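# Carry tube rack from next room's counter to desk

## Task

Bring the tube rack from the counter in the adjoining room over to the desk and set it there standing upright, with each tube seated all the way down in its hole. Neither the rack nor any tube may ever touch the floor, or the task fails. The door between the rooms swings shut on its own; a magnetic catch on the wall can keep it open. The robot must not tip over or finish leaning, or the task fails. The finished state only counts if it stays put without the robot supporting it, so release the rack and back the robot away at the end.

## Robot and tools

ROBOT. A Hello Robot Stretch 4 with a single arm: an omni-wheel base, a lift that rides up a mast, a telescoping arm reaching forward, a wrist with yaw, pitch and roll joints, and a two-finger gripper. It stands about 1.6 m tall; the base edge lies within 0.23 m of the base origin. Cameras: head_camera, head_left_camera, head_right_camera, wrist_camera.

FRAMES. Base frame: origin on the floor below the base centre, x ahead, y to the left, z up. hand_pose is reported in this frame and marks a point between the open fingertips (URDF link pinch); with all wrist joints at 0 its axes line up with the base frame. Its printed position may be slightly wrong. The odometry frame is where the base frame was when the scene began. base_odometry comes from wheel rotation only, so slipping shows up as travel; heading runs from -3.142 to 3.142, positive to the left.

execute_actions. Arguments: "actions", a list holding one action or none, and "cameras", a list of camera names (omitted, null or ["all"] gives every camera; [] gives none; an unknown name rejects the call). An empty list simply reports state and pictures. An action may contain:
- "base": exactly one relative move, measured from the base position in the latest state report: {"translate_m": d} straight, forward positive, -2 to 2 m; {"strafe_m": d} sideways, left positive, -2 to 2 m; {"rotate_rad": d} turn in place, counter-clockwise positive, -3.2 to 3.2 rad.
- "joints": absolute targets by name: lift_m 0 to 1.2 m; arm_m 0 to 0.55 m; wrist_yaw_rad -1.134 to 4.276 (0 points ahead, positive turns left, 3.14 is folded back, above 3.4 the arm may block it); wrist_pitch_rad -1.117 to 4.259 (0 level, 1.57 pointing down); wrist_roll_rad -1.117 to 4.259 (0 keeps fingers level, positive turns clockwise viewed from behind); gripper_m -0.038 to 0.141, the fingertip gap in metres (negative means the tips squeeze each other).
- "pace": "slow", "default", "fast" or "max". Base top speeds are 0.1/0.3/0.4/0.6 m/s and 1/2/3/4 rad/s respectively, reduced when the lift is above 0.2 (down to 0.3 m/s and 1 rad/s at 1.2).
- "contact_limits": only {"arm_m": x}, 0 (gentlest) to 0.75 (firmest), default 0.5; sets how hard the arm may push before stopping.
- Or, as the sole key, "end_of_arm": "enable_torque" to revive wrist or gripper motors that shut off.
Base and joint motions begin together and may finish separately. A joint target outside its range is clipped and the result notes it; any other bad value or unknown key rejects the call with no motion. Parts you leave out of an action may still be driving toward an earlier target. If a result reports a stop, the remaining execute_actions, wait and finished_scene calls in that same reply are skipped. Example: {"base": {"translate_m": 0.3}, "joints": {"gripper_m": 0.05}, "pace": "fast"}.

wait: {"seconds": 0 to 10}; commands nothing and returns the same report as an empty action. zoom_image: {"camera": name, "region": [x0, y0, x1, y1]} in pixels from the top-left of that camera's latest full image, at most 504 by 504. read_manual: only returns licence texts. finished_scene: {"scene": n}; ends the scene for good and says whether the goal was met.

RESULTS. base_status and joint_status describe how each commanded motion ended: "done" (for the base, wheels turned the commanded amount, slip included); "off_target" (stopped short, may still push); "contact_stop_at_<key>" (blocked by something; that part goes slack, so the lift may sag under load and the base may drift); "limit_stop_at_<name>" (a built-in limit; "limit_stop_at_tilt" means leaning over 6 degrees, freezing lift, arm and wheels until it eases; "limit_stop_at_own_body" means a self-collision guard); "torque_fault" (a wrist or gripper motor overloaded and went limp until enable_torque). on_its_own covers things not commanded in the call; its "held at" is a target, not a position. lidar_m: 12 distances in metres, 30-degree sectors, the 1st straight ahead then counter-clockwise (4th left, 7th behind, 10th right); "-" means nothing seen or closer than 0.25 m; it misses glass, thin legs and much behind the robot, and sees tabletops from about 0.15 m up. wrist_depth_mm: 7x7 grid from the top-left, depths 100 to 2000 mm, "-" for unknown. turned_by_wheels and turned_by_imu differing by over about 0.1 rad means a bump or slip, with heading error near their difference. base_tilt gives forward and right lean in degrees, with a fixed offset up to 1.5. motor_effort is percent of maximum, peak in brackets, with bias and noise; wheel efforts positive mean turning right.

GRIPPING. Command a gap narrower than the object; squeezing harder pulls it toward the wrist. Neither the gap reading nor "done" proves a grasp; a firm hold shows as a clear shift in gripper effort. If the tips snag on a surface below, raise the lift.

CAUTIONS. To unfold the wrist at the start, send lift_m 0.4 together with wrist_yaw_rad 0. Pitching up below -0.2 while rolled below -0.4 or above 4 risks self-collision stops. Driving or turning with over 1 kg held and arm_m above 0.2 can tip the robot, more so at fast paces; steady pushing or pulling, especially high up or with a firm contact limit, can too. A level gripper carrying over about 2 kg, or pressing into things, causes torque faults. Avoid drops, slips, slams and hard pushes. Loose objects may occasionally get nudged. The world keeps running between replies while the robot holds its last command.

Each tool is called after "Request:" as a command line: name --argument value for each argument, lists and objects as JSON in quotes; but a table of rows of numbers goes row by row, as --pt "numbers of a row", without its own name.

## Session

Request:
execute_actions --actions '[]'

Scene clock: 0.00 s.
base_odometry: x=+0.000 y=+0.000 heading=+0.000 (m, m, rad; odometry frame)
turned_by_wheels: +0.000 (rad since the last result)
turned_by_imu: +0.000 (rad since the last result)
base_tilt: forward=+0.3 right=-0.4 (deg)
lidar_m: 2.88 0.90 0.68 0.66 0.74 0.81 0.79 0.87 0.99 0.96 1.06 1.61
base_status: not commanded
joint_positions: lift_m=+0.255 arm_m=+0.000 wrist_yaw_rad=+3.108 wrist_pitch_rad=+0.021 wrist_roll_rad=-0.008 gripper_m=+0.057
joint_status: not commanded
motor_effort: lift_m=+20 arm_m=+0 wrist_yaw_rad=+2 wrist_pitch_rad=-5 wrist_roll_rad=-1 gripper_m=-4 wheel_0=+0 wheel_1=+0 wheel_2=+0 (%)
hand_pose: x=-0.1141 y=+0.0971 z=+0.4272 quat_wxyz=(+0.017, -0.011, -0.004, +1.000) (m; base frame)
wrist_depth_mm: - 134 931 917 917 904 891 / - 135 931 931 917 904 904 / 108 135 931 931 917 904 891 / 123 143 931 917 917 917 904 / 960 946 931 931 917 917 904 / 960 946 194 931 197 931 917 / 946 931 917 106 917 904 904
pictures: head_camera, head_left_camera, head_right_camera, wrist_camera
Images, in order (width x height): head_camera 420x560, head_left_camera 420x672, head_right_camera 420x672, wrist_camera 616x392.

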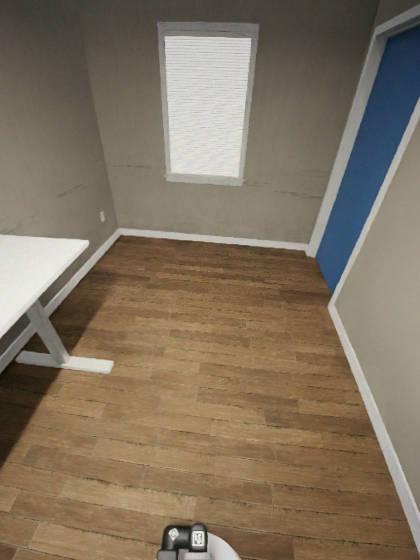

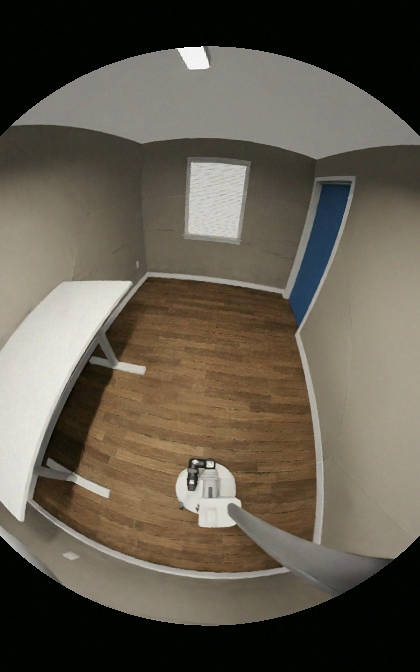

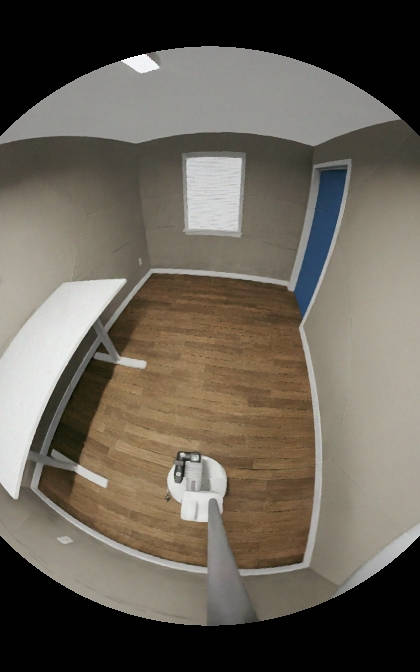

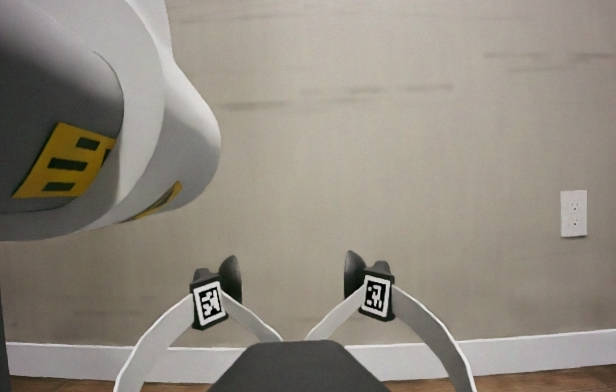

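Request:
execute_actions --actions '[{"base":{"rotate_rad":-0.40},"joints":{"wrist_yaw_rad":3.3,"lift_m":0.21},"pace":"fast"}]' --cameras '[]'

Request:
execute_actions --actions '[{"base":{"translate_m":2.0},"pace":"max"}]' --cameras '[]'

Request:
execute_actions --actions '[{"base":{"rotate_rad":-1.30},"pace":"fast"}]' --cameras '["head_camera","head_left_camera"]'

Scene clock: 10.07 s.
base_odometry: x=+0.000 y=+0.000 heading=-0.400 (m, m, rad; odometry frame)
turned_by_wheels: -0.400 (rad since the last result)
turned_by_imu: -0.398 (rad since the last result)
base_tilt: forward=+0.3 right=-0.4 (deg)
lidar_m: 1.94 2.89 0.84 0.69 0.65 0.96 0.79 0.81 0.90 0.97 0.96 1.14
base_status: done
joint_positions: lift_m=+0.210 arm_m=+0.000 wrist_yaw_rad=+3.300 wrist_pitch_rad=+0.021 wrist_roll_rad=-0.008 gripper_m=+0.057
joint_status: all done
motor_effort: lift_m=+18(20) arm_m=+0(0) wrist_yaw_rad=+2(6) wrist_pitch_rad=-8(6) wrist_roll_rad=+0(0) gripper_m=-4(3) wheel_0=+1(6) wheel_1=+0(8) wheel_2=+0(7) (%)
hand_pose: x=-0.1274 y=+0.0409 z=+0.3823 quat_wxyz=(-0.079, -0.010, -0.005, +0.997) (m; base frame)
wrist_depth_mm: - - 127 946 976 1042 1078 / - - 126 946 976 1042 1098 / - - 128 283 991 1042 1078 / - 121 131 960 991 1042 1098 / 188 878 917 960 1008 1060 1098 / 195 866 195 946 197 1042 1078 / 192 224 891 106 917 866 891
pictures: none
No camera images: the call's "cameras" was empty. Leave "cameras" out to get every camera's image.

Scene clock: 14.97 s.
base_odometry: x=+1.842 y=-0.778 heading=-0.400 (m, m, rad; odometry frame)
turned_by_wheels: +0.000 (rad since the last result)
turned_by_imu: +0.001 (rad since the last result)
base_tilt: forward=+0.3 right=-0.3 (deg)
lidar_m: 0.93 0.97 1.11 1.96 1.76 1.54 2.75 0.90 0.50 0.42 0.50 0.59
base_status: done
joint_positions: lift_m=+0.210 arm_m=+0.000 wrist_yaw_rad=+3.300 wrist_pitch_rad=+0.021 wrist_roll_rad=-0.008 gripper_m=+0.057
joint_status: not commanded
motor_effort: lift_m=+20(19) arm_m=+0(0) wrist_yaw_rad=+2(2) wrist_pitch_rad=-6(4) wrist_roll_rad=+0(1) gripper_m=-4(4) wheel_0=+0(9) wheel_1=+0(8) wheel_2=+1(15) (%)
hand_pose: x=-0.1274 y=+0.0409 z=+0.3822 quat_wxyz=(-0.079, -0.010, -0.005, +0.997) (m; base frame)
wrist_depth_mm: - - 127 - - - - / - - 126 - - - 1756 / - - 127 283 - - - / - 121 131 - - - - / 188 1537 - - - - - / 194 1308 195 1366 197 1281 1229 / 192 224 1008 106 917 866 891
pictures: none
No camera images: the call's "cameras" was empty. Leave "cameras" out to get every camera's image.

Scene clock: 16.57 s.
base_odometry: x=+1.842 y=-0.778 heading=-1.700 (m, m, rad; odometry frame)
turned_by_wheels: -1.300 (rad since the last result)
turned_by_imu: -1.297 (rad since the last result)
base_tilt: forward=+0.2 right=-0.4 (deg)
lidar_m: 0.41 0.51 0.71 0.96 1.04 1.39 2.03 1.53 1.81 1.77 0.61 0.43
base_status: done
joint_positions: lift_m=+0.210 arm_m=+0.000 wrist_yaw_rad=+3.300 wrist_pitch_rad=+0.021 wrist_roll_rad=-0.008 gripper_m=+0.057
joint_status: not commanded
motor_effort: lift_m=+20(20) arm_m=+0(0) wrist_yaw_rad=+2(3) wrist_pitch_rad=-6(6) wrist_roll_rad=+0(0) gripper_m=-5(4) wheel_0=+1(5) wheel_1=+1(9) wheel_2=+0(8) (%)
hand_pose: x=-0.1274 y=+0.0409 z=+0.3822 quat_wxyz=(-0.079, -0.010, -0.005, +0.997) (m; base frame)
wrist_depth_mm: - - 127 - - - 1499 / - - 126 - - - 1464 / - - 127 282 - - 1537 / - 121 131 - - - 1499 / 188 - - - - - 1537 / 195 1464 195 1366 197 1281 1229 / 191 224 1008 106 917 878 891
pictures: head_camera, head_left_camera
Images, in order (width x height): head_camera 420x560, head_left_camera 420x672.

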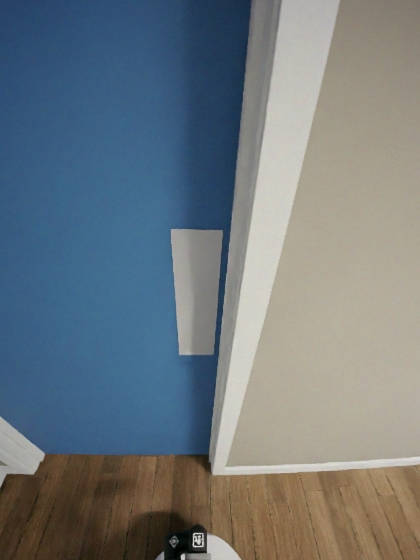

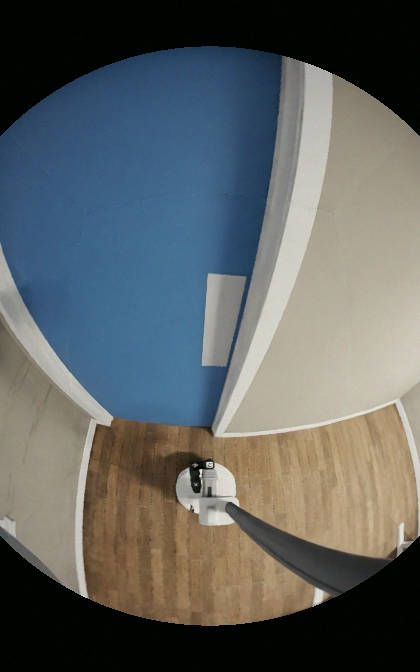

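Request:
execute_actions --actions '[{"base":{"strafe_m":0.28},"pace":"fast"}]' --cameras '[]'

Request:
execute_actions --actions '[{"base":{"translate_m":0.25},"pace":"fast"}]' --cameras '[]'

Request:
execute_actions --actions '[{"base":{"translate_m":0.3},"pace":"slow"}]' --cameras '["head_camera","head_left_camera"]'

Scene clock: 25.03 s.
base_odometry: x=+2.120 y=-0.814 heading=-1.700 (m, m, rad; odometry frame)
turned_by_wheels: +0.000 (rad since the last result)
turned_by_imu: +0.001 (rad since the last result)
base_tilt: forward=+0.3 right=-0.4 (deg)
lidar_m: 0.49 0.51 0.68 0.70 0.75 0.98 2.05 1.68 1.82 1.82 0.61 0.52
base_status: done
joint_positions: lift_m=+0.210 arm_m=+0.000 wrist_yaw_rad=+3.300 wrist_pitch_rad=+0.021 wrist_roll_rad=-0.008 gripper_m=+0.057
joint_status: not commanded
motor_effort: lift_m=+20(20) arm_m=+0(0) wrist_yaw_rad=+2(2) wrist_pitch_rad=-7(7) wrist_roll_rad=+0(1) gripper_m=-3(4) wheel_0=+0(10) wheel_1=-1(14) wheel_2=+1(1) (%)
hand_pose: x=-0.1274 y=+0.0408 z=+0.3822 quat_wxyz=(-0.079, -0.010, -0.005, +0.997) (m; base frame)
wrist_depth_mm: - - 127 - - 1576 1025 / - - 126 - - 1618 1042 / - - 127 283 - 1661 1060 / - 121 131 - - 1661 1078 / 187 - - - - 1708 1078 / 194 1430 194 1366 197 1281 1060 / 191 224 1008 106 931 878 891
pictures: none
No camera images: the call's "cameras" was empty. Leave "cameras" out to get every camera's image.

Scene clock: 26.90 s.
base_odometry: x=+2.088 y=-1.062 heading=-1.700 (m, m, rad; odometry frame)
turned_by_wheels: +0.000 (rad since the last result)
turned_by_imu: +0.000 (rad since the last result)
base_tilt: forward=+0.3 right=-0.4 (deg)
lidar_m: 0.25 0.27 0.35 0.69 0.74 1.00 2.30 1.87 2.16 0.80 0.36 0.27
base_status: done
joint_positions: lift_m=+0.210 arm_m=+0.000 wrist_yaw_rad=+3.300 wrist_pitch_rad=+0.021 wrist_roll_rad=-0.008 gripper_m=+0.057
joint_status: not commanded
motor_effort: lift_m=+19(20) arm_m=+0(0) wrist_yaw_rad=+2(2) wrist_pitch_rad=-8(7) wrist_roll_rad=+0(1) gripper_m=-3(3) wheel_0=+0(6) wheel_1=-1(8) wheel_2=+1(12) (%)
hand_pose: x=-0.1274 y=+0.0408 z=+0.3822 quat_wxyz=(-0.079, -0.010, -0.005, +0.997) (m; base frame)
wrist_depth_mm: - - 127 - - 1576 1008 / - - 126 - - 1576 1060 / - - 127 282 - 1661 1060 / - 121 131 - - 1708 1078 / 187 - - - - 1708 1078 / 194 1430 195 1366 197 1308 1042 / 192 224 1008 106 931 866 891
pictures: none
No camera images: the call's "cameras" was empty. Leave "cameras" out to get every camera's image.

Scene clock: 31.20 s.
base_odometry: x=+2.050 y=-1.359 heading=-1.699 (m, m, rad; odometry frame)
turned_by_wheels: +0.001 (rad since the last result)
turned_by_imu: +0.010 (rad since the last result)
base_tilt: forward=+0.3 right=-0.3 (deg)
lidar_m: 0.25 - 0.25 0.29 0.72 0.99 2.61 2.16 0.34 0.30 2.48 0.25
base_status: done
joint_positions: lift_m=+0.210 arm_m=+0.000 wrist_yaw_rad=+3.313 wrist_pitch_rad=+0.021 wrist_roll_rad=-0.008 gripper_m=+0.057
joint_status: not commanded
on_its_own: wrist_yaw_rad is at rest, and its effort (-36) is outside its rest range (-13 to +13)
motor_effort: lift_m=+20(20) arm_m=+0(0) wrist_yaw_rad=-36(36) wrist_pitch_rad=-6(8) wrist_roll_rad=-1(1) gripper_m=-3(3) wheel_0=+10(28) wheel_1=+14(16) wheel_2=-15(21) (%)
hand_pose: x=-0.1279 y=+0.0369 z=+0.3822 quat_wxyz=(-0.086, -0.010, -0.005, +0.996) (m; base frame)
wrist_depth_mm: - - 126 - - 1661 1118 / - - 125 - - 1708 1098 / - - 126 237 - 1756 1098 / - 125 129 - - 1863 1138 / 185 - - - - 1808 1118 / 190 1430 195 1430 197 1281 1078 / 187 218 1008 106 917 878 904
pictures: head_camera, head_left_camera
Images, in order (width x height): head_camera 420x560, head_left_camera 420x672.

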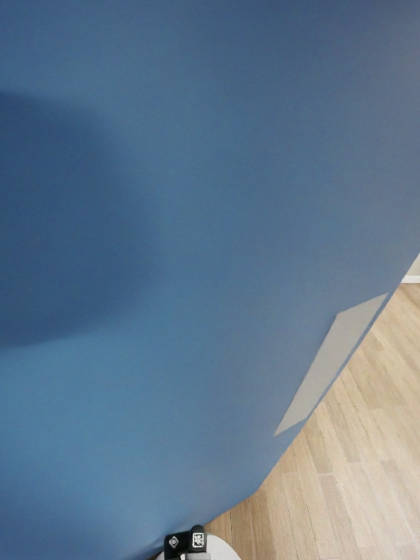

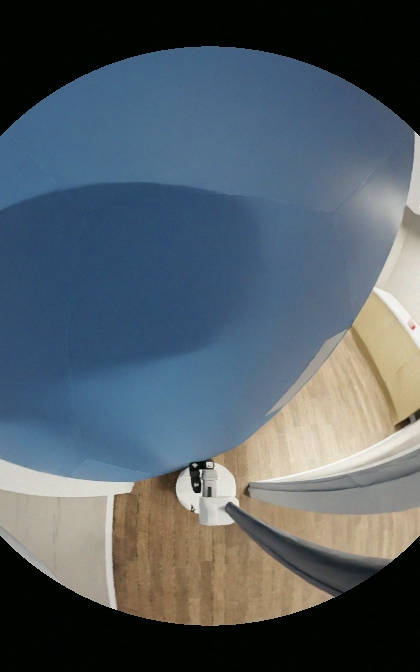

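Request:
execute_actions --actions '[{"base":{"translate_m":0.55},"pace":"slow"}]' --cameras '[]'

Request:
execute_actions --actions '[{"base":{"strafe_m":0.33},"pace":"slow"}]' --cameras '["head_camera","head_right_camera"]'

Scene clock: 44.57 s.
base_odometry: x=+1.980 y=-1.904 heading=-1.698 (m, m, rad; odometry frame)
turned_by_wheels: +0.001 (rad since the last result)
turned_by_imu: +0.003 (rad since the last result)
base_tilt: forward=+0.3 right=-0.4 (deg)
lidar_m: 1.55 0.25 - 0.25 0.27 0.73 2.91 0.61 0.75 2.09 2.26 1.63
base_status: done
joint_positions: lift_m=+0.210 arm_m=+0.000 wrist_yaw_rad=+3.300 wrist_pitch_rad=+0.021 wrist_roll_rad=-0.008 gripper_m=+0.057
joint_status: not commanded
motor_effort: lift_m=+20(20) arm_m=+1(1) wrist_yaw_rad=+1(62) wrist_pitch_rad=-7(5) wrist_roll_rad=+0(1) gripper_m=-3(3) wheel_0=+4(15) wheel_1=+10(20) wheel_2=-7(21) (%)
hand_pose: x=-0.1275 y=+0.0408 z=+0.3822 quat_wxyz=(-0.079, -0.010, -0.005, +0.997) (m; base frame)
wrist_depth_mm: - - 126 - - 1618 1098 / - - 126 - - 1618 1078 / - - 127 281 - 1756 1078 / - 121 131 - - 1756 1078 / 187 699 - - - 1756 1098 / 195 691 194 1366 197 1281 1098 / 192 224 1008 106 931 878 891
pictures: none
No camera images: the call's "cameras" was empty. Leave "cameras" out to get every camera's image.

Scene clock: 49.00 s.
base_odometry: x=+2.307 y=-1.946 heading=-1.699 (m, m, rad; odometry frame)
turned_by_wheels: +0.000 (rad since the last result)
turned_by_imu: -0.001 (rad since the last result)
base_tilt: forward=+0.3 right=-0.4 (deg)
lidar_m: 1.55 0.26 0.25 - 0.25 0.28 2.25 2.82 0.82 2.05 2.24 1.62
base_status: done
joint_positions: lift_m=+0.210 arm_m=+0.000 wrist_yaw_rad=+3.300 wrist_pitch_rad=+0.021 wrist_roll_rad=-0.008 gripper_m=+0.057
joint_status: not commanded
motor_effort: lift_m=+20(20) arm_m=+1(1) wrist_yaw_rad=+1(1) wrist_pitch_rad=-5(6) wrist_roll_rad=+0(0) gripper_m=-2(4) wheel_0=-8(17) wheel_1=+7(13) wheel_2=-1(6) (%)
hand_pose: x=-0.1275 y=+0.0408 z=+0.3822 quat_wxyz=(-0.079, -0.010, -0.005, +0.997) (m; base frame)
wrist_depth_mm: - - 127 - - 309 - / - - 126 - - 317 217 / - - 127 282 - 325 221 / - 121 130 - - 329 224 / 187 - - - 1863 332 225 / 194 1397 195 1366 197 334 225 / 192 224 1008 106 917 281 224
pictures: head_camera, head_right_camera
Images, in order (width x height): head_camera 420x560, head_right_camera 420x672.

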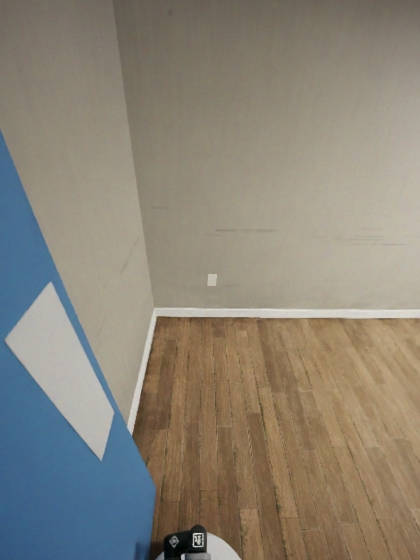

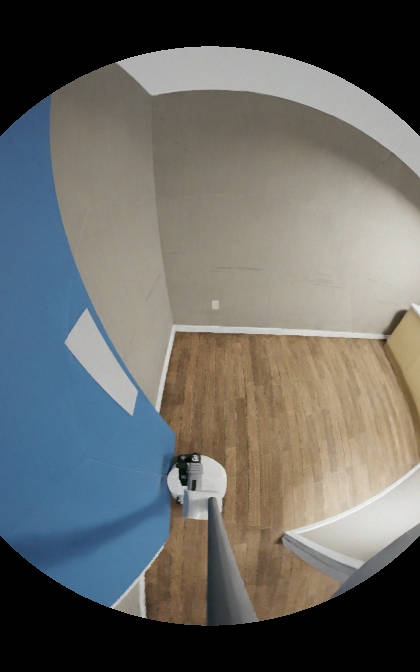

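Request:
execute_actions --actions '[{"base":{"strafe_m":0.045},"pace":"slow"}]' --cameras '["head_camera"]'

Scene clock: 53.73 s.
base_odometry: x=+2.346 y=-1.950 heading=-1.687 (m, m, rad; odometry frame)
turned_by_wheels: +0.011 (rad since the last result)
turned_by_imu: -0.004 (rad since the last result)
base_tilt: forward=+0.3 right=-0.4 (deg)
lidar_m: 1.47 0.29 0.25 - 0.25 0.25 3.20 2.82 0.86 2.02 2.26 1.66
base_status: strafe_m contact_stop (by the wheels' count: +0.039 of +0.045)
joint_positions: lift_m=+0.210 arm_m=+0.000 wrist_yaw_rad=+3.300 wrist_pitch_rad=+0.021 wrist_roll_rad=-0.008 gripper_m=+0.057
joint_status: not commanded
on_its_own: the wheels are slack since a contact_stop
motor_effort: lift_m=+20(20) arm_m=+1(1) wrist_yaw_rad=+2(3) wrist_pitch_rad=-7(6) wrist_roll_rad=+1(1) gripper_m=-3(4) wheel_0=+0(28) wheel_1=+0(36) wheel_2=+0(3) (%)
hand_pose: x=-0.1275 y=+0.0408 z=+0.3822 quat_wxyz=(-0.079, -0.010, -0.005, +0.997) (m; base frame)
wrist_depth_mm: - - 126 - 585 283 - / - - 126 - 603 290 208 / - - 127 282 - 294 211 / - 121 131 - - 300 213 / 188 - - - 564 301 214 / 194 1430 195 1366 198 303 214 / 191 224 1025 106 842 259 -
pictures: head_camera
Images, in order (width x height): head_camera 420x560.

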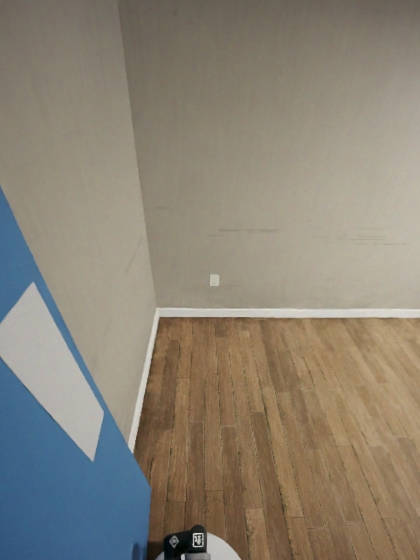

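Request:
execute_actions --actions '[{"base":{"strafe_m":-0.1},"pace":"fast"}]' --cameras '[]'

Request:
execute_actions --actions '[{"base":{"rotate_rad":-1.45},"pace":"fast"}]' --cameras '["head_camera"]'

Request:
zoom_image --camera "head_camera" --region '[60,130,300,270]'

Scene clock: 63.40 s.
base_odometry: x=+2.246 y=-1.938 heading=-1.687 (m, m, rad; odometry frame)
turned_by_wheels: +0.000 (rad since the last result)
turned_by_imu: +0.001 (rad since the last result)
base_tilt: forward=+0.2 right=-0.4 (deg)
lidar_m: 1.55 0.47 0.31 0.26 0.28 0.41 1.77 0.84 0.77 1.96 2.31 1.63
base_status: done
joint_positions: lift_m=+0.210 arm_m=+0.000 wrist_yaw_rad=+3.300 wrist_pitch_rad=+0.021 wrist_roll_rad=-0.008 gripper_m=+0.057
joint_status: not commanded
motor_effort: lift_m=+19(20) arm_m=+1(0) wrist_yaw_rad=+2(2) wrist_pitch_rad=-8(7) wrist_roll_rad=+0(1) gripper_m=-3(4) wheel_0=-2(10) wheel_1=+1(10) wheel_2=+0(1) (%)
hand_pose: x=-0.1275 y=+0.0408 z=+0.3822 quat_wxyz=(-0.079, -0.010, -0.005, +0.997) (m; base frame)
wrist_depth_mm: - - 127 - - 488 351 / - - 126 - - 500 357 / - - 127 282 - 512 355 / - 121 131 - - 521 357 / 188 - - - - 521 362 / 195 1430 195 1397 197 525 370 / 191 224 1008 106 917 449 370
pictures: none
No camera images: the call's "cameras" was empty. Leave "cameras" out to get every camera's image.

Scene clock: 65.07 s.
base_odometry: x=+2.246 y=-1.938 heading=-3.137 (m, m, rad; odometry frame)
turned_by_wheels: -1.450 (rad since the last result)
turned_by_imu: -1.446 (rad since the last result)
base_tilt: forward=+0.2 right=-0.3 (deg)
lidar_m: 2.60 2.02 1.59 1.31 0.38 0.30 0.27 0.31 0.43 3.08 0.80 0.83
base_status: done
joint_positions: lift_m=+0.210 arm_m=+0.000 wrist_yaw_rad=+3.300 wrist_pitch_rad=+0.021 wrist_roll_rad=-0.008 gripper_m=+0.057
joint_status: not commanded
motor_effort: lift_m=+20(20) arm_m=+1(0) wrist_yaw_rad=+2(2) wrist_pitch_rad=-6(7) wrist_roll_rad=+0(0) gripper_m=-3(4) wheel_0=+1(7) wheel_1=+1(11) wheel_2=+1(7) (%)
hand_pose: x=-0.1275 y=+0.0408 z=+0.3822 quat_wxyz=(-0.079, -0.010, -0.005, +0.997) (m; base frame)
wrist_depth_mm: - - 127 399 387 377 366 / - - 126 397 389 375 368 / - - 127 282 392 379 370 / - 121 131 402 392 379 373 / 188 430 418 404 392 382 373 / 194 433 195 410 197 384 373 / 192 224 424 106 394 379 375
pictures: head_camera
Images, in order (width x height): head_camera 420x560.

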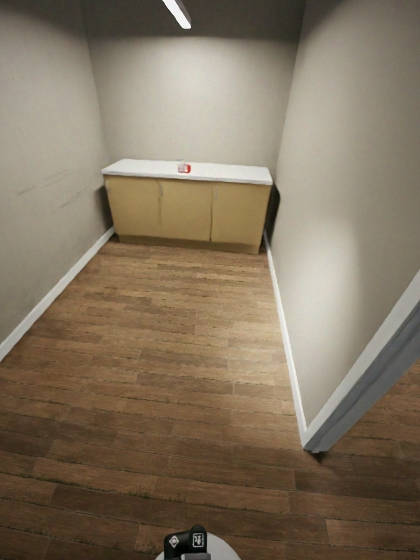

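Region (60, 130, 300, 270) of head_camera's 420x560 image, scaled by 2.100, with more detail than that image has; it fills the top 294 rows of this view, and the rest is white.

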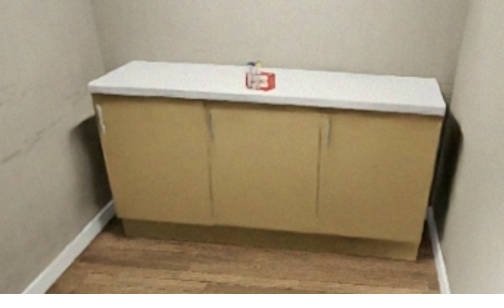

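Request:
zoom_image --camera "head_camera" --region '[165,150,205,185]'

Region (165, 150, 205, 185) of head_camera's 420x560 image, scaled by 12.600, with more detail than that image has; it fills the top 441 rows of this view, and the rest is white.

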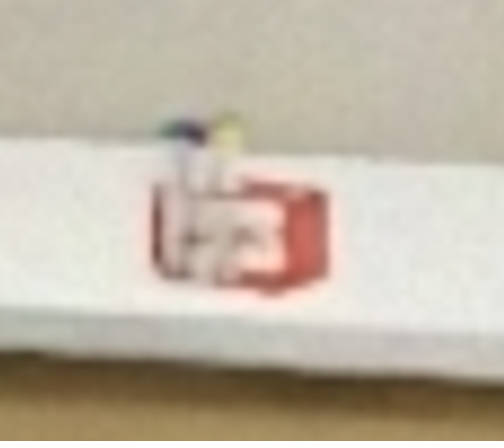

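Request:
execute_actions --actions '[{"base":{"rotate_rad":0.29},"pace":"fast"}]' --cameras '[]'

Request:
execute_actions --actions '[{"base":{"translate_m":2.0},"joints":{"lift_m":0.9,"wrist_yaw_rad":0.02,"gripper_m":0.141},"pace":"max"}]' --cameras '[]'

Request:
execute_actions --actions '[{"base":{"rotate_rad":-0.66},"joints":{"wrist_pitch_rad":0.3,"arm_m":0.15},"pace":"fast"}]' --cameras '["head_camera","wrist_camera"]'

Request:
zoom_image --camera "head_camera" --region '[150,210,290,350]'

Scene clock: 85.07 s.
base_odometry: x=+2.246 y=-1.938 heading=-2.847 (m, m, rad; odometry frame)
turned_by_wheels: +0.290 (rad since the last result)
turned_by_imu: +0.291 (rad since the last result)
base_tilt: forward=+0.2 right=-0.4 (deg)
lidar_m: 2.59 1.67 1.54 0.76 0.31 0.27 0.25 0.34 1.23 2.76 0.79 1.38
base_status: done
joint_positions: lift_m=+0.210 arm_m=+0.000 wrist_yaw_rad=+3.300 wrist_pitch_rad=+0.021 wrist_roll_rad=-0.008 gripper_m=+0.057
joint_status: not commanded
motor_effort: lift_m=+20(20) arm_m=+0(1) wrist_yaw_rad=+2(2) wrist_pitch_rad=-7(7) wrist_roll_rad=+1(0) gripper_m=-4(4) wheel_0=+0(5) wheel_1=+1(8) wheel_2=+1(8) (%)
hand_pose: x=-0.1275 y=+0.0408 z=+0.3822 quat_wxyz=(-0.079, -0.010, -0.005, +0.997) (m; base frame)
wrist_depth_mm: - - 127 404 364 330 309 / - - 126 394 366 334 312 / - - 127 283 370 336 310 / - 121 131 404 370 338 314 / 188 517 452 410 368 338 315 / 194 521 195 415 197 340 319 / 192 224 477 106 375 330 317
pictures: none
No camera images: the call's "cameras" was empty. Leave "cameras" out to get every camera's image.

Scene clock: 89.97 s.
base_odometry: x=+0.333 y=-2.519 heading=-2.847 (m, m, rad; odometry frame)
turned_by_wheels: +0.000 (rad since the last result)
turned_by_imu: +0.000 (rad since the last result)
base_tilt: forward=+0.2 right=-0.3 (deg)
lidar_m: 0.81 0.83 0.77 0.78 1.01 2.15 2.23 1.39 1.28 1.30 0.87 0.77
base_status: done
joint_positions: lift_m=+0.900 arm_m=+0.000 wrist_yaw_rad=+0.020 wrist_pitch_rad=+0.021 wrist_roll_rad=-0.008 gripper_m=+0.141
joint_status: all done
motor_effort: lift_m=+21(25) arm_m=+1(1) wrist_yaw_rad=+2(4) wrist_pitch_rad=-6(7) wrist_roll_rad=+0(2) gripper_m=+0(6) wheel_0=+0(7) wheel_1=+1(9) wheel_2=+0(16) (%)
hand_pose: x=+0.4613 y=-0.0816 z=+1.0721 quat_wxyz=(+1.000, -0.004, +0.010, +0.010) (m; base frame)
wrist_depth_mm: 788 1008 1336 1255 1138 1060 991 / 788 1008 1336 1229 1160 1078 991 / 798 1008 1336 1281 1160 1078 1008 / 798 1008 1366 1281 1182 1098 1025 / 798 960 1336 1255 1160 1060 991 / 788 197 715 691 574 574 603 / 778 878 723 106 574 517 484
pictures: none
No camera images: the call's "cameras" was empty. Leave "cameras" out to get every camera's image.

Scene clock: 91.43 s.
base_odometry: x=+0.333 y=-2.519 heading=+2.777 (m, m, rad; odometry frame)
turned_by_wheels: -0.660 (rad since the last result)
turned_by_imu: -0.658 (rad since the last result)
base_tilt: forward=+0.3 right=-0.4 (deg)
lidar_m: 0.78 0.79 0.91 0.79 0.78 0.91 1.62 2.21 1.51 1.27 1.31 0.92
base_status: done
joint_positions: lift_m=+0.900 arm_m=+0.148 wrist_yaw_rad=+0.020 wrist_pitch_rad=+0.302 wrist_roll_rad=-0.008 gripper_m=+0.141
joint_status: all done
motor_effort: lift_m=+21(21) arm_m=+9(9) wrist_yaw_rad=+2(0) wrist_pitch_rad=-5(5) wrist_roll_rad=+1(1) gripper_m=+0(1) wheel_0=+1(7) wheel_1=+0(7) wheel_2=+0(8) (%)
hand_pose: x=+0.5964 y=-0.0819 z=+0.9923 quat_wxyz=(+0.989, -0.005, +0.150, +0.010) (m; base frame)
wrist_depth_mm: 866 917 976 1042 1118 1229 1118 / 891 946 1008 1098 1182 1281 1160 / 931 991 1025 1098 1182 1182 1118 / 691 676 559 609 647 640 691 / 459 462 488 521 569 640 707 / 459 198 521 564 609 683 759 / 477 508 544 106 668 732 809
pictures: head_camera, wrist_camera
Images, in order (width x height): head_camera 420x560, wrist_camera 616x392.

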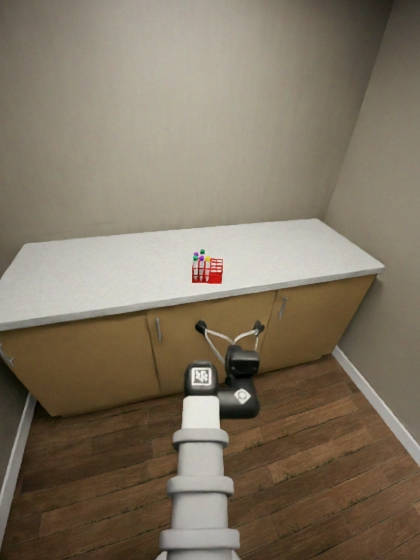

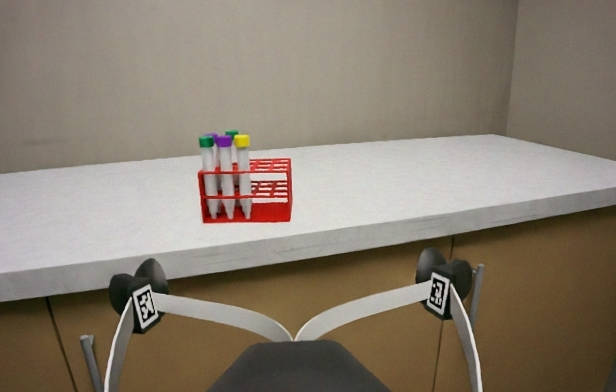

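Region (150, 210, 290, 350) of head_camera's 420x560 image, scaled by 3.600, with more detail than that image has.

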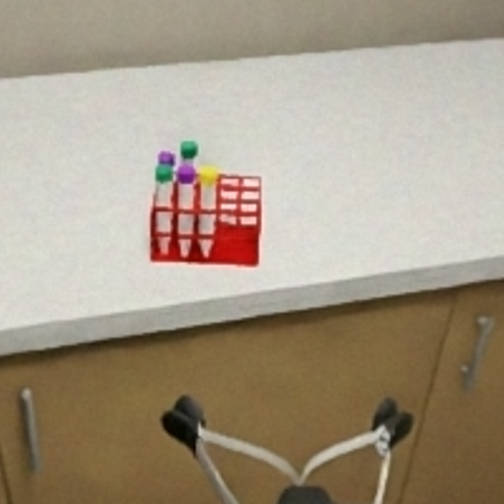

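Request:
execute_actions --actions '[{"base":{"strafe_m":0.078},"joints":{"wrist_yaw_rad":-0.03,"arm_m":0.385,"lift_m":0.868},"pace":"fast"}]' --cameras '["head_camera","wrist_camera"]'

Request:
zoom_image --camera "head_camera" --region '[180,230,280,330]'

Scene clock: 100.53 s.
base_odometry: x=+0.305 y=-2.592 heading=+2.777 (m, m, rad; odometry frame)
turned_by_wheels: +0.000 (rad since the last result)
turned_by_imu: +0.001 (rad since the last result)
base_tilt: forward=+0.2 right=-0.3 (deg)
lidar_m: 0.75 0.77 0.84 0.72 0.70 0.83 1.46 2.24 1.58 1.36 1.36 0.91
base_status: done
joint_positions: lift_m=+0.868 arm_m=+0.383 wrist_yaw_rad=-0.030 wrist_pitch_rad=+0.302 wrist_roll_rad=-0.008 gripper_m=+0.141
joint_status: all done
motor_effort: lift_m=+18(19) arm_m=+9(9) wrist_yaw_rad=+2(1) wrist_pitch_rad=-6(6) wrist_roll_rad=+0(0) gripper_m=-1(0) wheel_0=-1(8) wheel_1=+0(10) wheel_2=-1(2) (%)
hand_pose: x=+0.8270 y=-0.0956 z=+0.9606 quat_wxyz=(+0.988, -0.002, +0.151, -0.014) (m; base frame)
wrist_depth_mm: 661 707 768 831 904 1008 1078 / 683 741 798 866 946 1042 1098 / 715 768 788 878 960 991 991 / 580 569 310 373 544 535 525 / 384 384 332 330 353 368 362 / 286 198 274 287 285 320 397 / 236 232 242 106 332 379 430
pictures: head_camera, wrist_camera
Images, in order (width x height): head_camera 420x560, wrist_camera 616x392.

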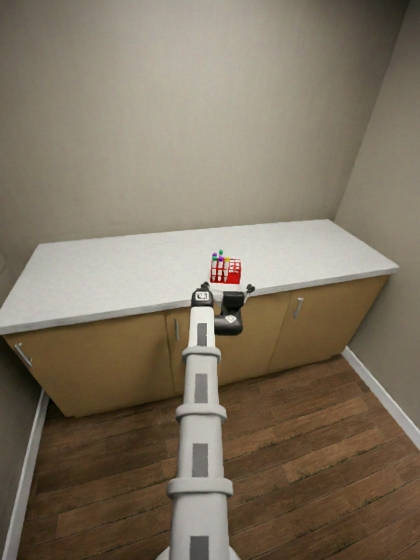

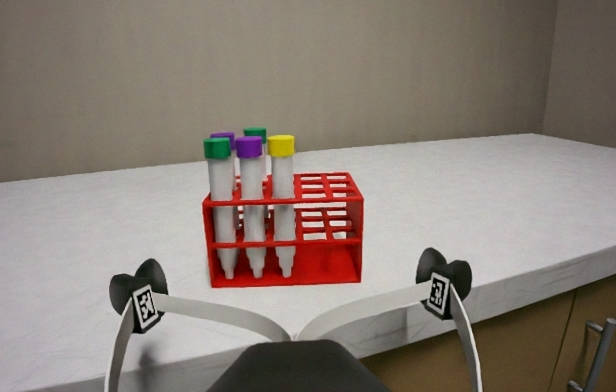

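Region (180, 230, 280, 330) of head_camera's 420x560 image, scaled by 5.040, with more detail than that image has.

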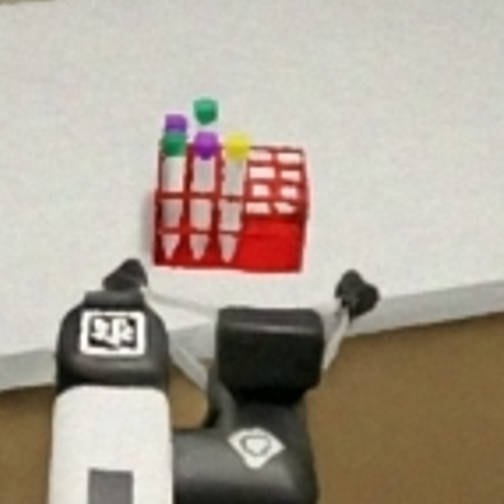

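Request:
execute_actions --actions '[{"joints":{"arm_m":0.462,"lift_m":0.862}}]' --cameras '["wrist_camera"]'

Scene clock: 107.83 s.
base_odometry: x=+0.305 y=-2.592 heading=+2.777 (m, m, rad; odometry frame)
turned_by_wheels: +0.000 (rad since the last result)
turned_by_imu: +0.001 (rad since the last result)
base_tilt: forward=+0.3 right=-0.4 (deg)
lidar_m: 0.77 0.76 0.83 0.70 0.71 0.81 1.47 2.23 1.59 1.35 1.34 0.91
base_status: not commanded
joint_positions: lift_m=+0.862 arm_m=+0.460 wrist_yaw_rad=-0.030 wrist_pitch_rad=+0.302 wrist_roll_rad=-0.008 gripper_m=+0.141
joint_status: all done
motor_effort: lift_m=+17(16) arm_m=+9(11) wrist_yaw_rad=+1(1) wrist_pitch_rad=-6(7) wrist_roll_rad=+2(1) gripper_m=-1(1) wheel_0=-1(1) wheel_1=+0(0) wheel_2=-1(1) (%)
hand_pose: x=+0.9039 y=-0.0956 z=+0.9546 quat_wxyz=(+0.988, -0.002, +0.151, -0.014) (m; base frame)
wrist_depth_mm: 603 647 699 759 831 917 991 / 621 668 723 788 866 946 1042 / 647 699 732 809 866 960 946 / 554 549 221 262 521 517 508 / 370 370 232 246 317 355 347 / 276 197 234 241 246 254 264 / 227 221 231 106 227 226 247
pictures: wrist_camera
Images, in order (width x height): wrist_camera 616x392.

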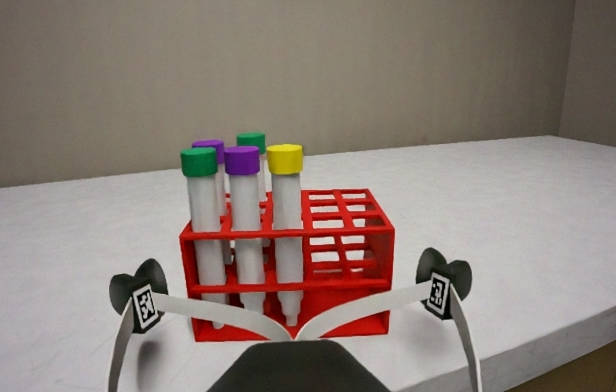

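Request:
execute_actions --actions '[{"joints":{"arm_m":0.498},"pace":"slow"}]' --cameras '["wrist_camera"]'

Scene clock: 114.00 s.
base_odometry: x=+0.305 y=-2.592 heading=+2.777 (m, m, rad; odometry frame)
turned_by_wheels: +0.000 (rad since the last result)
turned_by_imu: +0.001 (rad since the last result)
base_tilt: forward=+0.3 right=-0.4 (deg)
lidar_m: 0.76 0.75 0.83 0.70 0.70 0.81 1.47 2.24 1.59 1.35 1.38 0.90
base_status: not commanded
joint_positions: lift_m=+0.862 arm_m=+0.496 wrist_yaw_rad=-0.030 wrist_pitch_rad=+0.302 wrist_roll_rad=-0.008 gripper_m=+0.141
joint_status: all done
motor_effort: lift_m=+17(17) arm_m=+10(10) wrist_yaw_rad=+2(2) wrist_pitch_rad=-6(5) wrist_roll_rad=+1(0) gripper_m=-1(0) wheel_0=-1(0) wheel_1=+0(0) wheel_2=-1(1) (%)
hand_pose: x=+0.9399 y=-0.0956 z=+0.9546 quat_wxyz=(+0.988, -0.002, +0.151, -0.014) (m; base frame)
wrist_depth_mm: 580 621 676 732 788 866 946 / 597 640 699 759 820 917 991 / 621 668 699 768 854 917 946 / 559 549 182 240 525 512 512 / 370 370 189 208 221 353 347 / 276 196 198 202 198 254 264 / 227 221 210 106 223 214 220
pictures: wrist_camera
Images, in order (width x height): wrist_camera 616x392.

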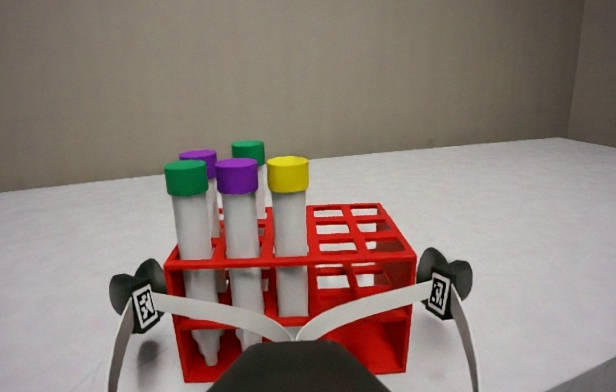

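Request:
execute_actions --actions '[{"joints":{"gripper_m":0.06}}]' --cameras '["wrist_camera"]'

Request:
execute_actions --actions '[{"joints":{"lift_m":0.9},"pace":"slow"}]' --cameras '["wrist_camera"]'

Scene clock: 119.10 s.
base_odometry: x=+0.305 y=-2.592 heading=+2.777 (m, m, rad; odometry frame)
turned_by_wheels: +0.000 (rad since the last result)
turned_by_imu: +0.001 (rad since the last result)
base_tilt: forward=+0.3 right=-0.3 (deg)
lidar_m: 0.75 0.77 0.83 0.70 0.69 0.82 1.47 2.23 1.58 1.36 1.36 0.89
base_status: not commanded
joint_positions: lift_m=+0.862 arm_m=+0.496 wrist_yaw_rad=-0.030 wrist_pitch_rad=+0.303 wrist_roll_rad=-0.008 gripper_m=+0.061
joint_status: all done
motor_effort: lift_m=+18(18) arm_m=+10(10) wrist_yaw_rad=+2(2) wrist_pitch_rad=-9(9) wrist_roll_rad=+0(1) gripper_m=-29(29) wheel_0=-1(1) wheel_1=+0(0) wheel_2=-2(1) (%)
hand_pose: x=+0.9398 y=-0.0956 z=+0.9543 quat_wxyz=(+0.988, -0.002, +0.151, -0.014) (m; base frame)
wrist_depth_mm: 574 615 668 723 788 866 946 / 591 640 691 750 831 917 1008 / 621 668 691 768 842 917 931 / 549 496 165 223 517 512 504 / 368 366 171 179 207 351 345 / 273 174 181 187 196 178 263 / 208 219 186 106 208 214 217
pictures: wrist_camera
Images, in order (width x height): wrist_camera 616x392.

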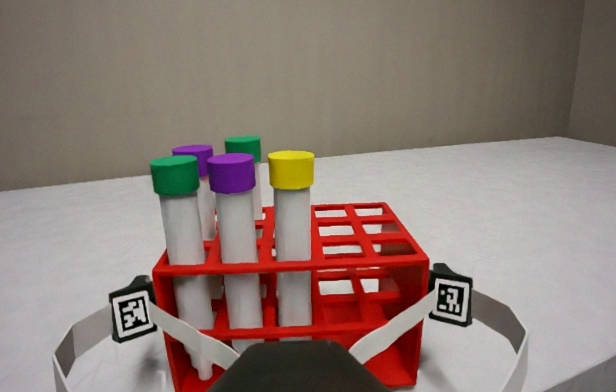

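Scene clock: 120.27 s.
base_odometry: x=+0.305 y=-2.592 heading=+2.777 (m, m, rad; odometry frame)
turned_by_wheels: +0.000 (rad since the last result)
turned_by_imu: +0.000 (rad since the last result)
base_tilt: forward=+0.3 right=-0.4 (deg)
lidar_m: 0.76 0.77 0.84 0.70 0.67 0.81 1.47 2.24 1.60 1.36 1.35 0.87
base_status: not commanded
joint_positions: lift_m=+0.900 arm_m=+0.496 wrist_yaw_rad=-0.030 wrist_pitch_rad=+0.303 wrist_roll_rad=-0.008 gripper_m=+0.061
joint_status: all done
motor_effort: lift_m=+23(29) arm_m=+9(10) wrist_yaw_rad=+2(2) wrist_pitch_rad=-9(9) wrist_roll_rad=+1(2) gripper_m=-29(30) wheel_0=-1(1) wheel_1=+0(0) wheel_2=-1(1) (%)
hand_pose: x=+0.9398 y=-0.0956 z=+0.9917 quat_wxyz=(+0.988, -0.002, +0.151, -0.014) (m; base frame)
wrist_depth_mm: 574 621 668 723 788 866 946 / 597 640 691 750 820 931 1008 / 615 661 699 778 866 946 1042 / 634 609 166 224 640 627 621 / 452 452 172 180 206 433 424 / 338 174 181 187 198 178 324 / 257 270 186 106 207 264 264
pictures: wrist_camera
Images, in order (width x height): wrist_camera 616x392.

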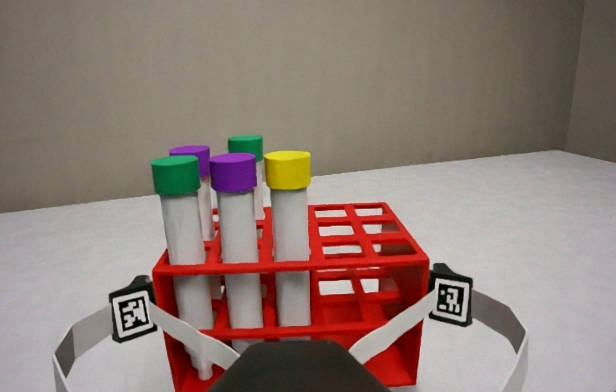

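Request:
execute_actions --actions '[{"base":{"rotate_rad":-1.30},"joints":{"arm_m":0.0}}]' --cameras '["wrist_camera","head_right_camera"]'

Request:
execute_actions --actions '[{"base":{"strafe_m":-1.66},"joints":{"lift_m":0.3},"pace":"fast"}]' --cameras '["wrist_camera","head_camera"]'

Scene clock: 127.53 s.
base_odometry: x=+0.305 y=-2.592 heading=+1.477 (m, m, rad; odometry frame)
turned_by_wheels: -1.300 (rad since the last result)
turned_by_imu: -1.296 (rad since the last result)
base_tilt: forward=+0.3 right=-0.4 (deg)
lidar_m: 0.40 1.09 0.79 0.73 0.81 0.72 0.68 0.73 1.03 2.22 2.25 1.43
base_status: done
joint_positions: lift_m=+0.900 arm_m=+0.002 wrist_yaw_rad=-0.030 wrist_pitch_rad=+0.304 wrist_roll_rad=-0.008 gripper_m=+0.061
joint_status: all done
motor_effort: lift_m=+23(24) arm_m=-9(9) wrist_yaw_rad=+3(1) wrist_pitch_rad=-12(11) wrist_roll_rad=-1(2) gripper_m=-29(28) wheel_0=+1(8) wheel_1=+2(8) wheel_2=+0(7) (%)
hand_pose: x=+0.4454 y=-0.0957 z=+0.9917 quat_wxyz=(+0.988, -0.002, +0.151, -0.014) (m; base frame)
wrist_depth_mm: 991 1025 1042 1060 1078 1098 1098 / 1025 1060 1078 1098 1138 1160 1205 / 1098 1098 1098 1160 1182 1205 1255 / 1118 1160 166 224 1229 1255 1308 / 1182 1205 172 178 206 1336 1397 / 1229 173 181 186 197 178 1499 / 1281 1308 186 106 207 1464 1499
pictures: head_right_camera, wrist_camera
Images, in order (width x height): head_right_camera 420x672, wrist_camera 616x392.

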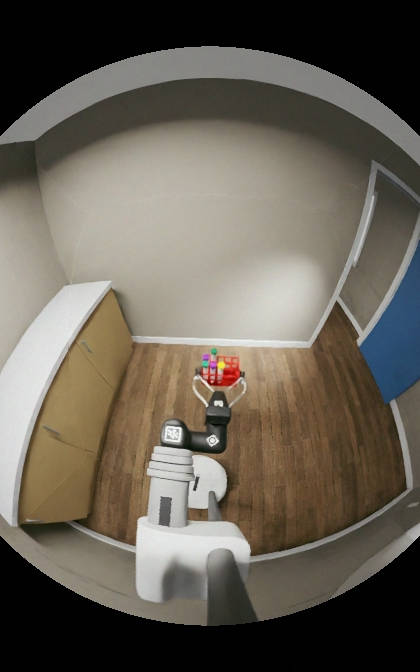

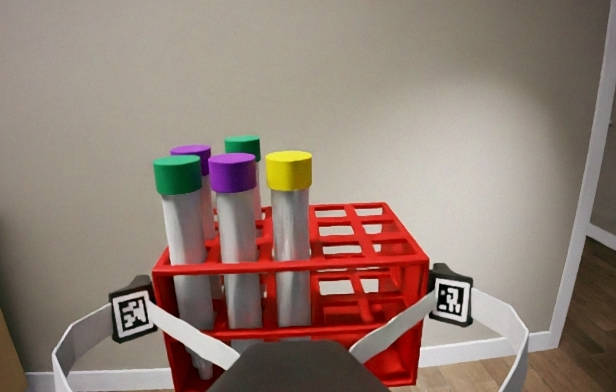

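Scene clock: 133.10 s.
base_odometry: x=+1.958 y=-2.748 heading=+1.477 (m, m, rad; odometry frame)
turned_by_wheels: +0.000 (rad since the last result)
turned_by_imu: +0.003 (rad since the last result)
base_tilt: forward=+0.2 right=-0.4 (deg)
lidar_m: 0.40 1.43 1.93 2.43 1.03 0.74 0.70 0.73 0.68 0.61 0.69 0.72
base_status: done
joint_positions: lift_m=+0.300 arm_m=+0.002 wrist_yaw_rad=-0.030 wrist_pitch_rad=+0.304 wrist_roll_rad=-0.008 gripper_m=+0.061
joint_status: all done
motor_effort: lift_m=+19(23) arm_m=-9(9) wrist_yaw_rad=+2(2) wrist_pitch_rad=-9(12) wrist_roll_rad=+0(1) gripper_m=-29(29) wheel_0=-2(8) wheel_1=+2(12) wheel_2=+0(1) (%)
hand_pose: x=+0.4454 y=-0.0957 z=+0.3920 quat_wxyz=(+0.988, -0.002, +0.151, -0.014) (m; base frame)
wrist_depth_mm: 991 - - - 1756 699 539 / 1008 - - - 1756 723 549 / 1078 1182 - - 1808 732 554 / 1138 1160 166 224 1098 741 564 / 1160 1160 171 181 206 759 574 / 866 173 181 187 197 179 580 / 661 691 186 106 207 683 591
pictures: head_camera, wrist_camera
Images, in order (width x height): head_camera 420x560, wrist_camera 616x392.

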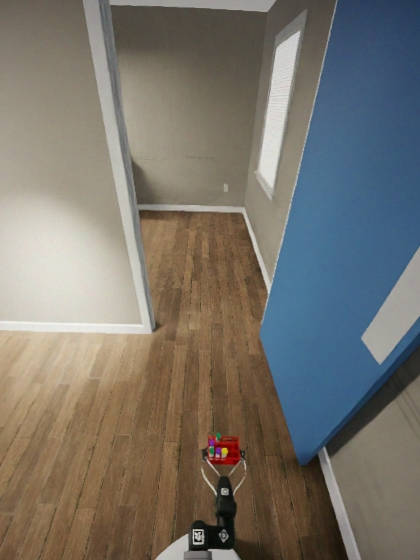

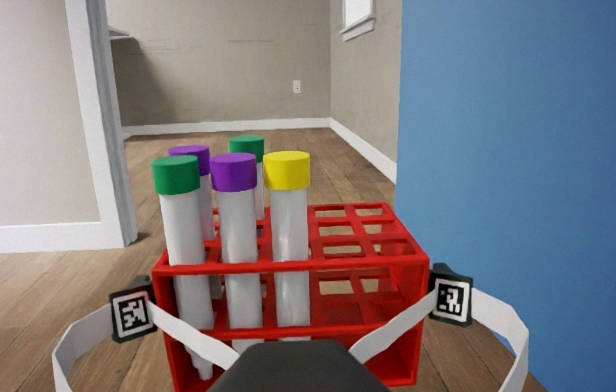

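Request:
execute_actions --actions '[{"base":{"translate_m":1.95},"pace":"max"}]' --cameras '[]'

Request:
execute_actions --actions '[{"base":{"rotate_rad":0.87}}]' --cameras '["wrist_camera","head_camera"]'

Scene clock: 144.43 s.
base_odometry: x=+2.140 y=-0.807 heading=+1.477 (m, m, rad; odometry frame)
turned_by_wheels: +0.000 (rad since the last result)
turned_by_imu: +0.002 (rad since the last result)
base_tilt: forward=+0.3 right=-0.3 (deg)
lidar_m: 0.39 1.71 1.84 1.76 0.62 0.58 2.66 0.69 0.63 0.64 0.68 0.91
base_status: done
joint_positions: lift_m=+0.300 arm_m=+0.002 wrist_yaw_rad=-0.030 wrist_pitch_rad=+0.304 wrist_roll_rad=-0.008 gripper_m=+0.061
joint_status: not commanded
motor_effort: lift_m=+20(19) arm_m=-9(9) wrist_yaw_rad=+2(1) wrist_pitch_rad=-9(11) wrist_roll_rad=+1(1) gripper_m=-30(30) wheel_0=+0(8) wheel_1=+0(8) wheel_2=+2(15) (%)
hand_pose: x=+0.4454 y=-0.0956 z=+0.3920 quat_wxyz=(+0.988, -0.002, +0.151, -0.014) (m; base frame)
wrist_depth_mm: 1576 1618 1661 1708 1708 1008 759 / 1661 1708 1708 1808 1756 1025 759 / 1756 1808 1756 1863 1863 1060 750 / 1756 1576 166 223 1537 1078 759 / 1160 1160 172 184 206 991 768 / 866 173 181 188 197 178 759 / 661 691 186 106 207 676 691
pictures: none
No camera images: the call's "cameras" was empty. Leave "cameras" out to get every camera's image.

Scene clock: 146.03 s.
base_odometry: x=+2.140 y=-0.807 heading=+2.347 (m, m, rad; odometry frame)
turned_by_wheels: +0.870 (rad since the last result)
turned_by_imu: +0.869 (rad since the last result)
base_tilt: forward=+0.2 right=-0.4 (deg)
lidar_m: 0.41 3.06 0.75 0.55 2.69 0.85 0.68 0.64 0.65 0.77 1.59 2.01
base_status: done
joint_positions: lift_m=+0.300 arm_m=+0.002 wrist_yaw_rad=-0.030 wrist_pitch_rad=+0.304 wrist_roll_rad=-0.008 gripper_m=+0.061
joint_status: not commanded
motor_effort: lift_m=+20(19) arm_m=-9(9) wrist_yaw_rad=+1(0) wrist_pitch_rad=-11(11) wrist_roll_rad=+2(0) gripper_m=-29(29) wheel_0=-3(7) wheel_1=+0(7) wheel_2=-2(8) (%)
hand_pose: x=+0.4454 y=-0.0956 z=+0.3920 quat_wxyz=(+0.988, -0.002, +0.151, -0.014) (m; base frame)
wrist_depth_mm: - - - - 1983 1618 1464 / - - - - - 1756 1464 / - - - - - 1808 1537 / 1756 1618 167 224 1618 1618 1537 / 1160 1160 172 182 206 1118 1078 / 878 174 181 188 197 178 831 / 661 691 186 106 207 676 683
pictures: head_camera, wrist_camera
Images, in order (width x height): head_camera 420x560, wrist_camera 616x392.

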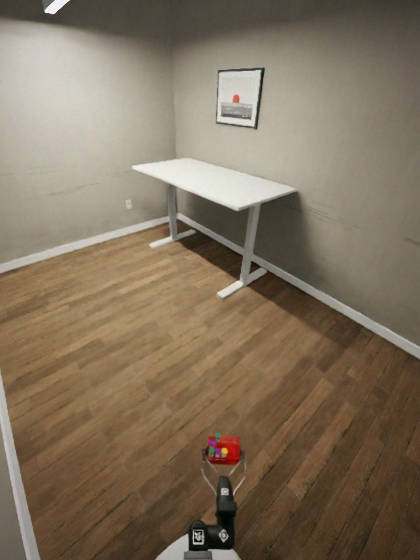

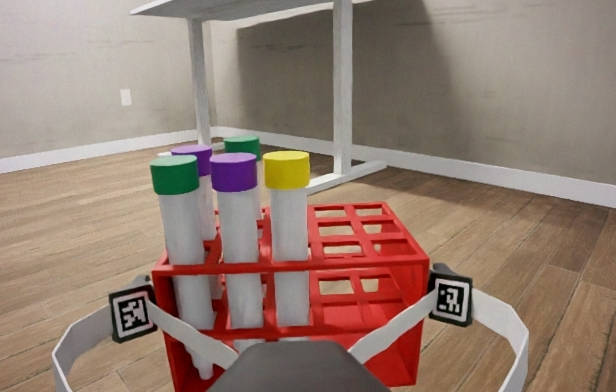

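Request:
execute_actions --actions '[{"base":{"translate_m":1.15},"joints":{"lift_m":1.03},"pace":"max"}]' --cameras '["wrist_camera","head_camera"]'

Scene clock: 158.30 s.
base_odometry: x=+1.335 y=+0.014 heading=+2.347 (m, m, rad; odometry frame)
turned_by_wheels: +0.000 (rad since the last result)
turned_by_imu: +0.002 (rad since the last result)
base_tilt: forward=+0.2 right=-0.4 (deg)
lidar_m: 0.40 1.24 2.08 1.31 1.13 1.19 1.71 1.51 1.53 1.45 1.29 0.59
base_status: done
joint_positions: lift_m=+1.030 arm_m=+0.002 wrist_yaw_rad=-0.030 wrist_pitch_rad=+0.304 wrist_roll_rad=-0.008 gripper_m=+0.061
joint_status: all done
motor_effort: lift_m=+21(24) arm_m=-9(9) wrist_yaw_rad=+1(1) wrist_pitch_rad=-11(13) wrist_roll_rad=+1(1) gripper_m=-30(29) wheel_0=-1(7) wheel_1=+0(9) wheel_2=+1(15) (%)
hand_pose: x=+0.4454 y=-0.0956 z=+1.1218 quat_wxyz=(+0.988, -0.002, +0.151, -0.014) (m; base frame)
wrist_depth_mm: 1661 1863 1863 1397 1160 991 878 / 1708 1921 1921 1499 1205 1025 891 / 1708 1863 1756 1464 1255 1060 917 / 1808 991 167 224 946 917 931 / 1808 - 172 179 206 676 976 / 1808 174 181 187 197 178 1008 / 1618 1661 187 106 206 1182 1060
pictures: head_camera, wrist_camera
Images, in order (width x height): head_camera 420x560, wrist_camera 616x392.

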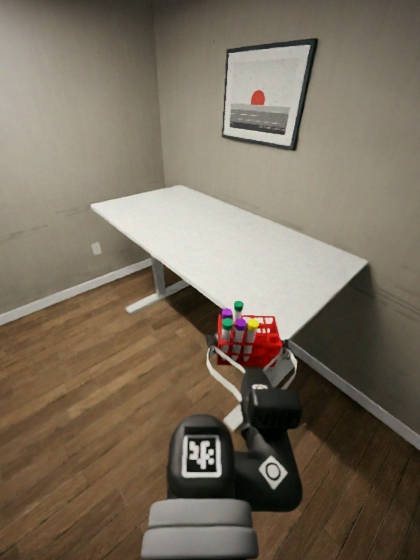

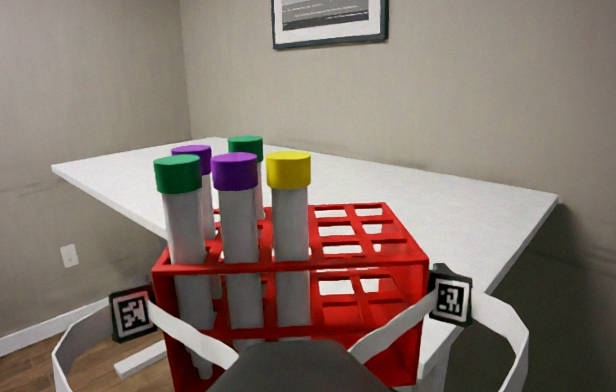

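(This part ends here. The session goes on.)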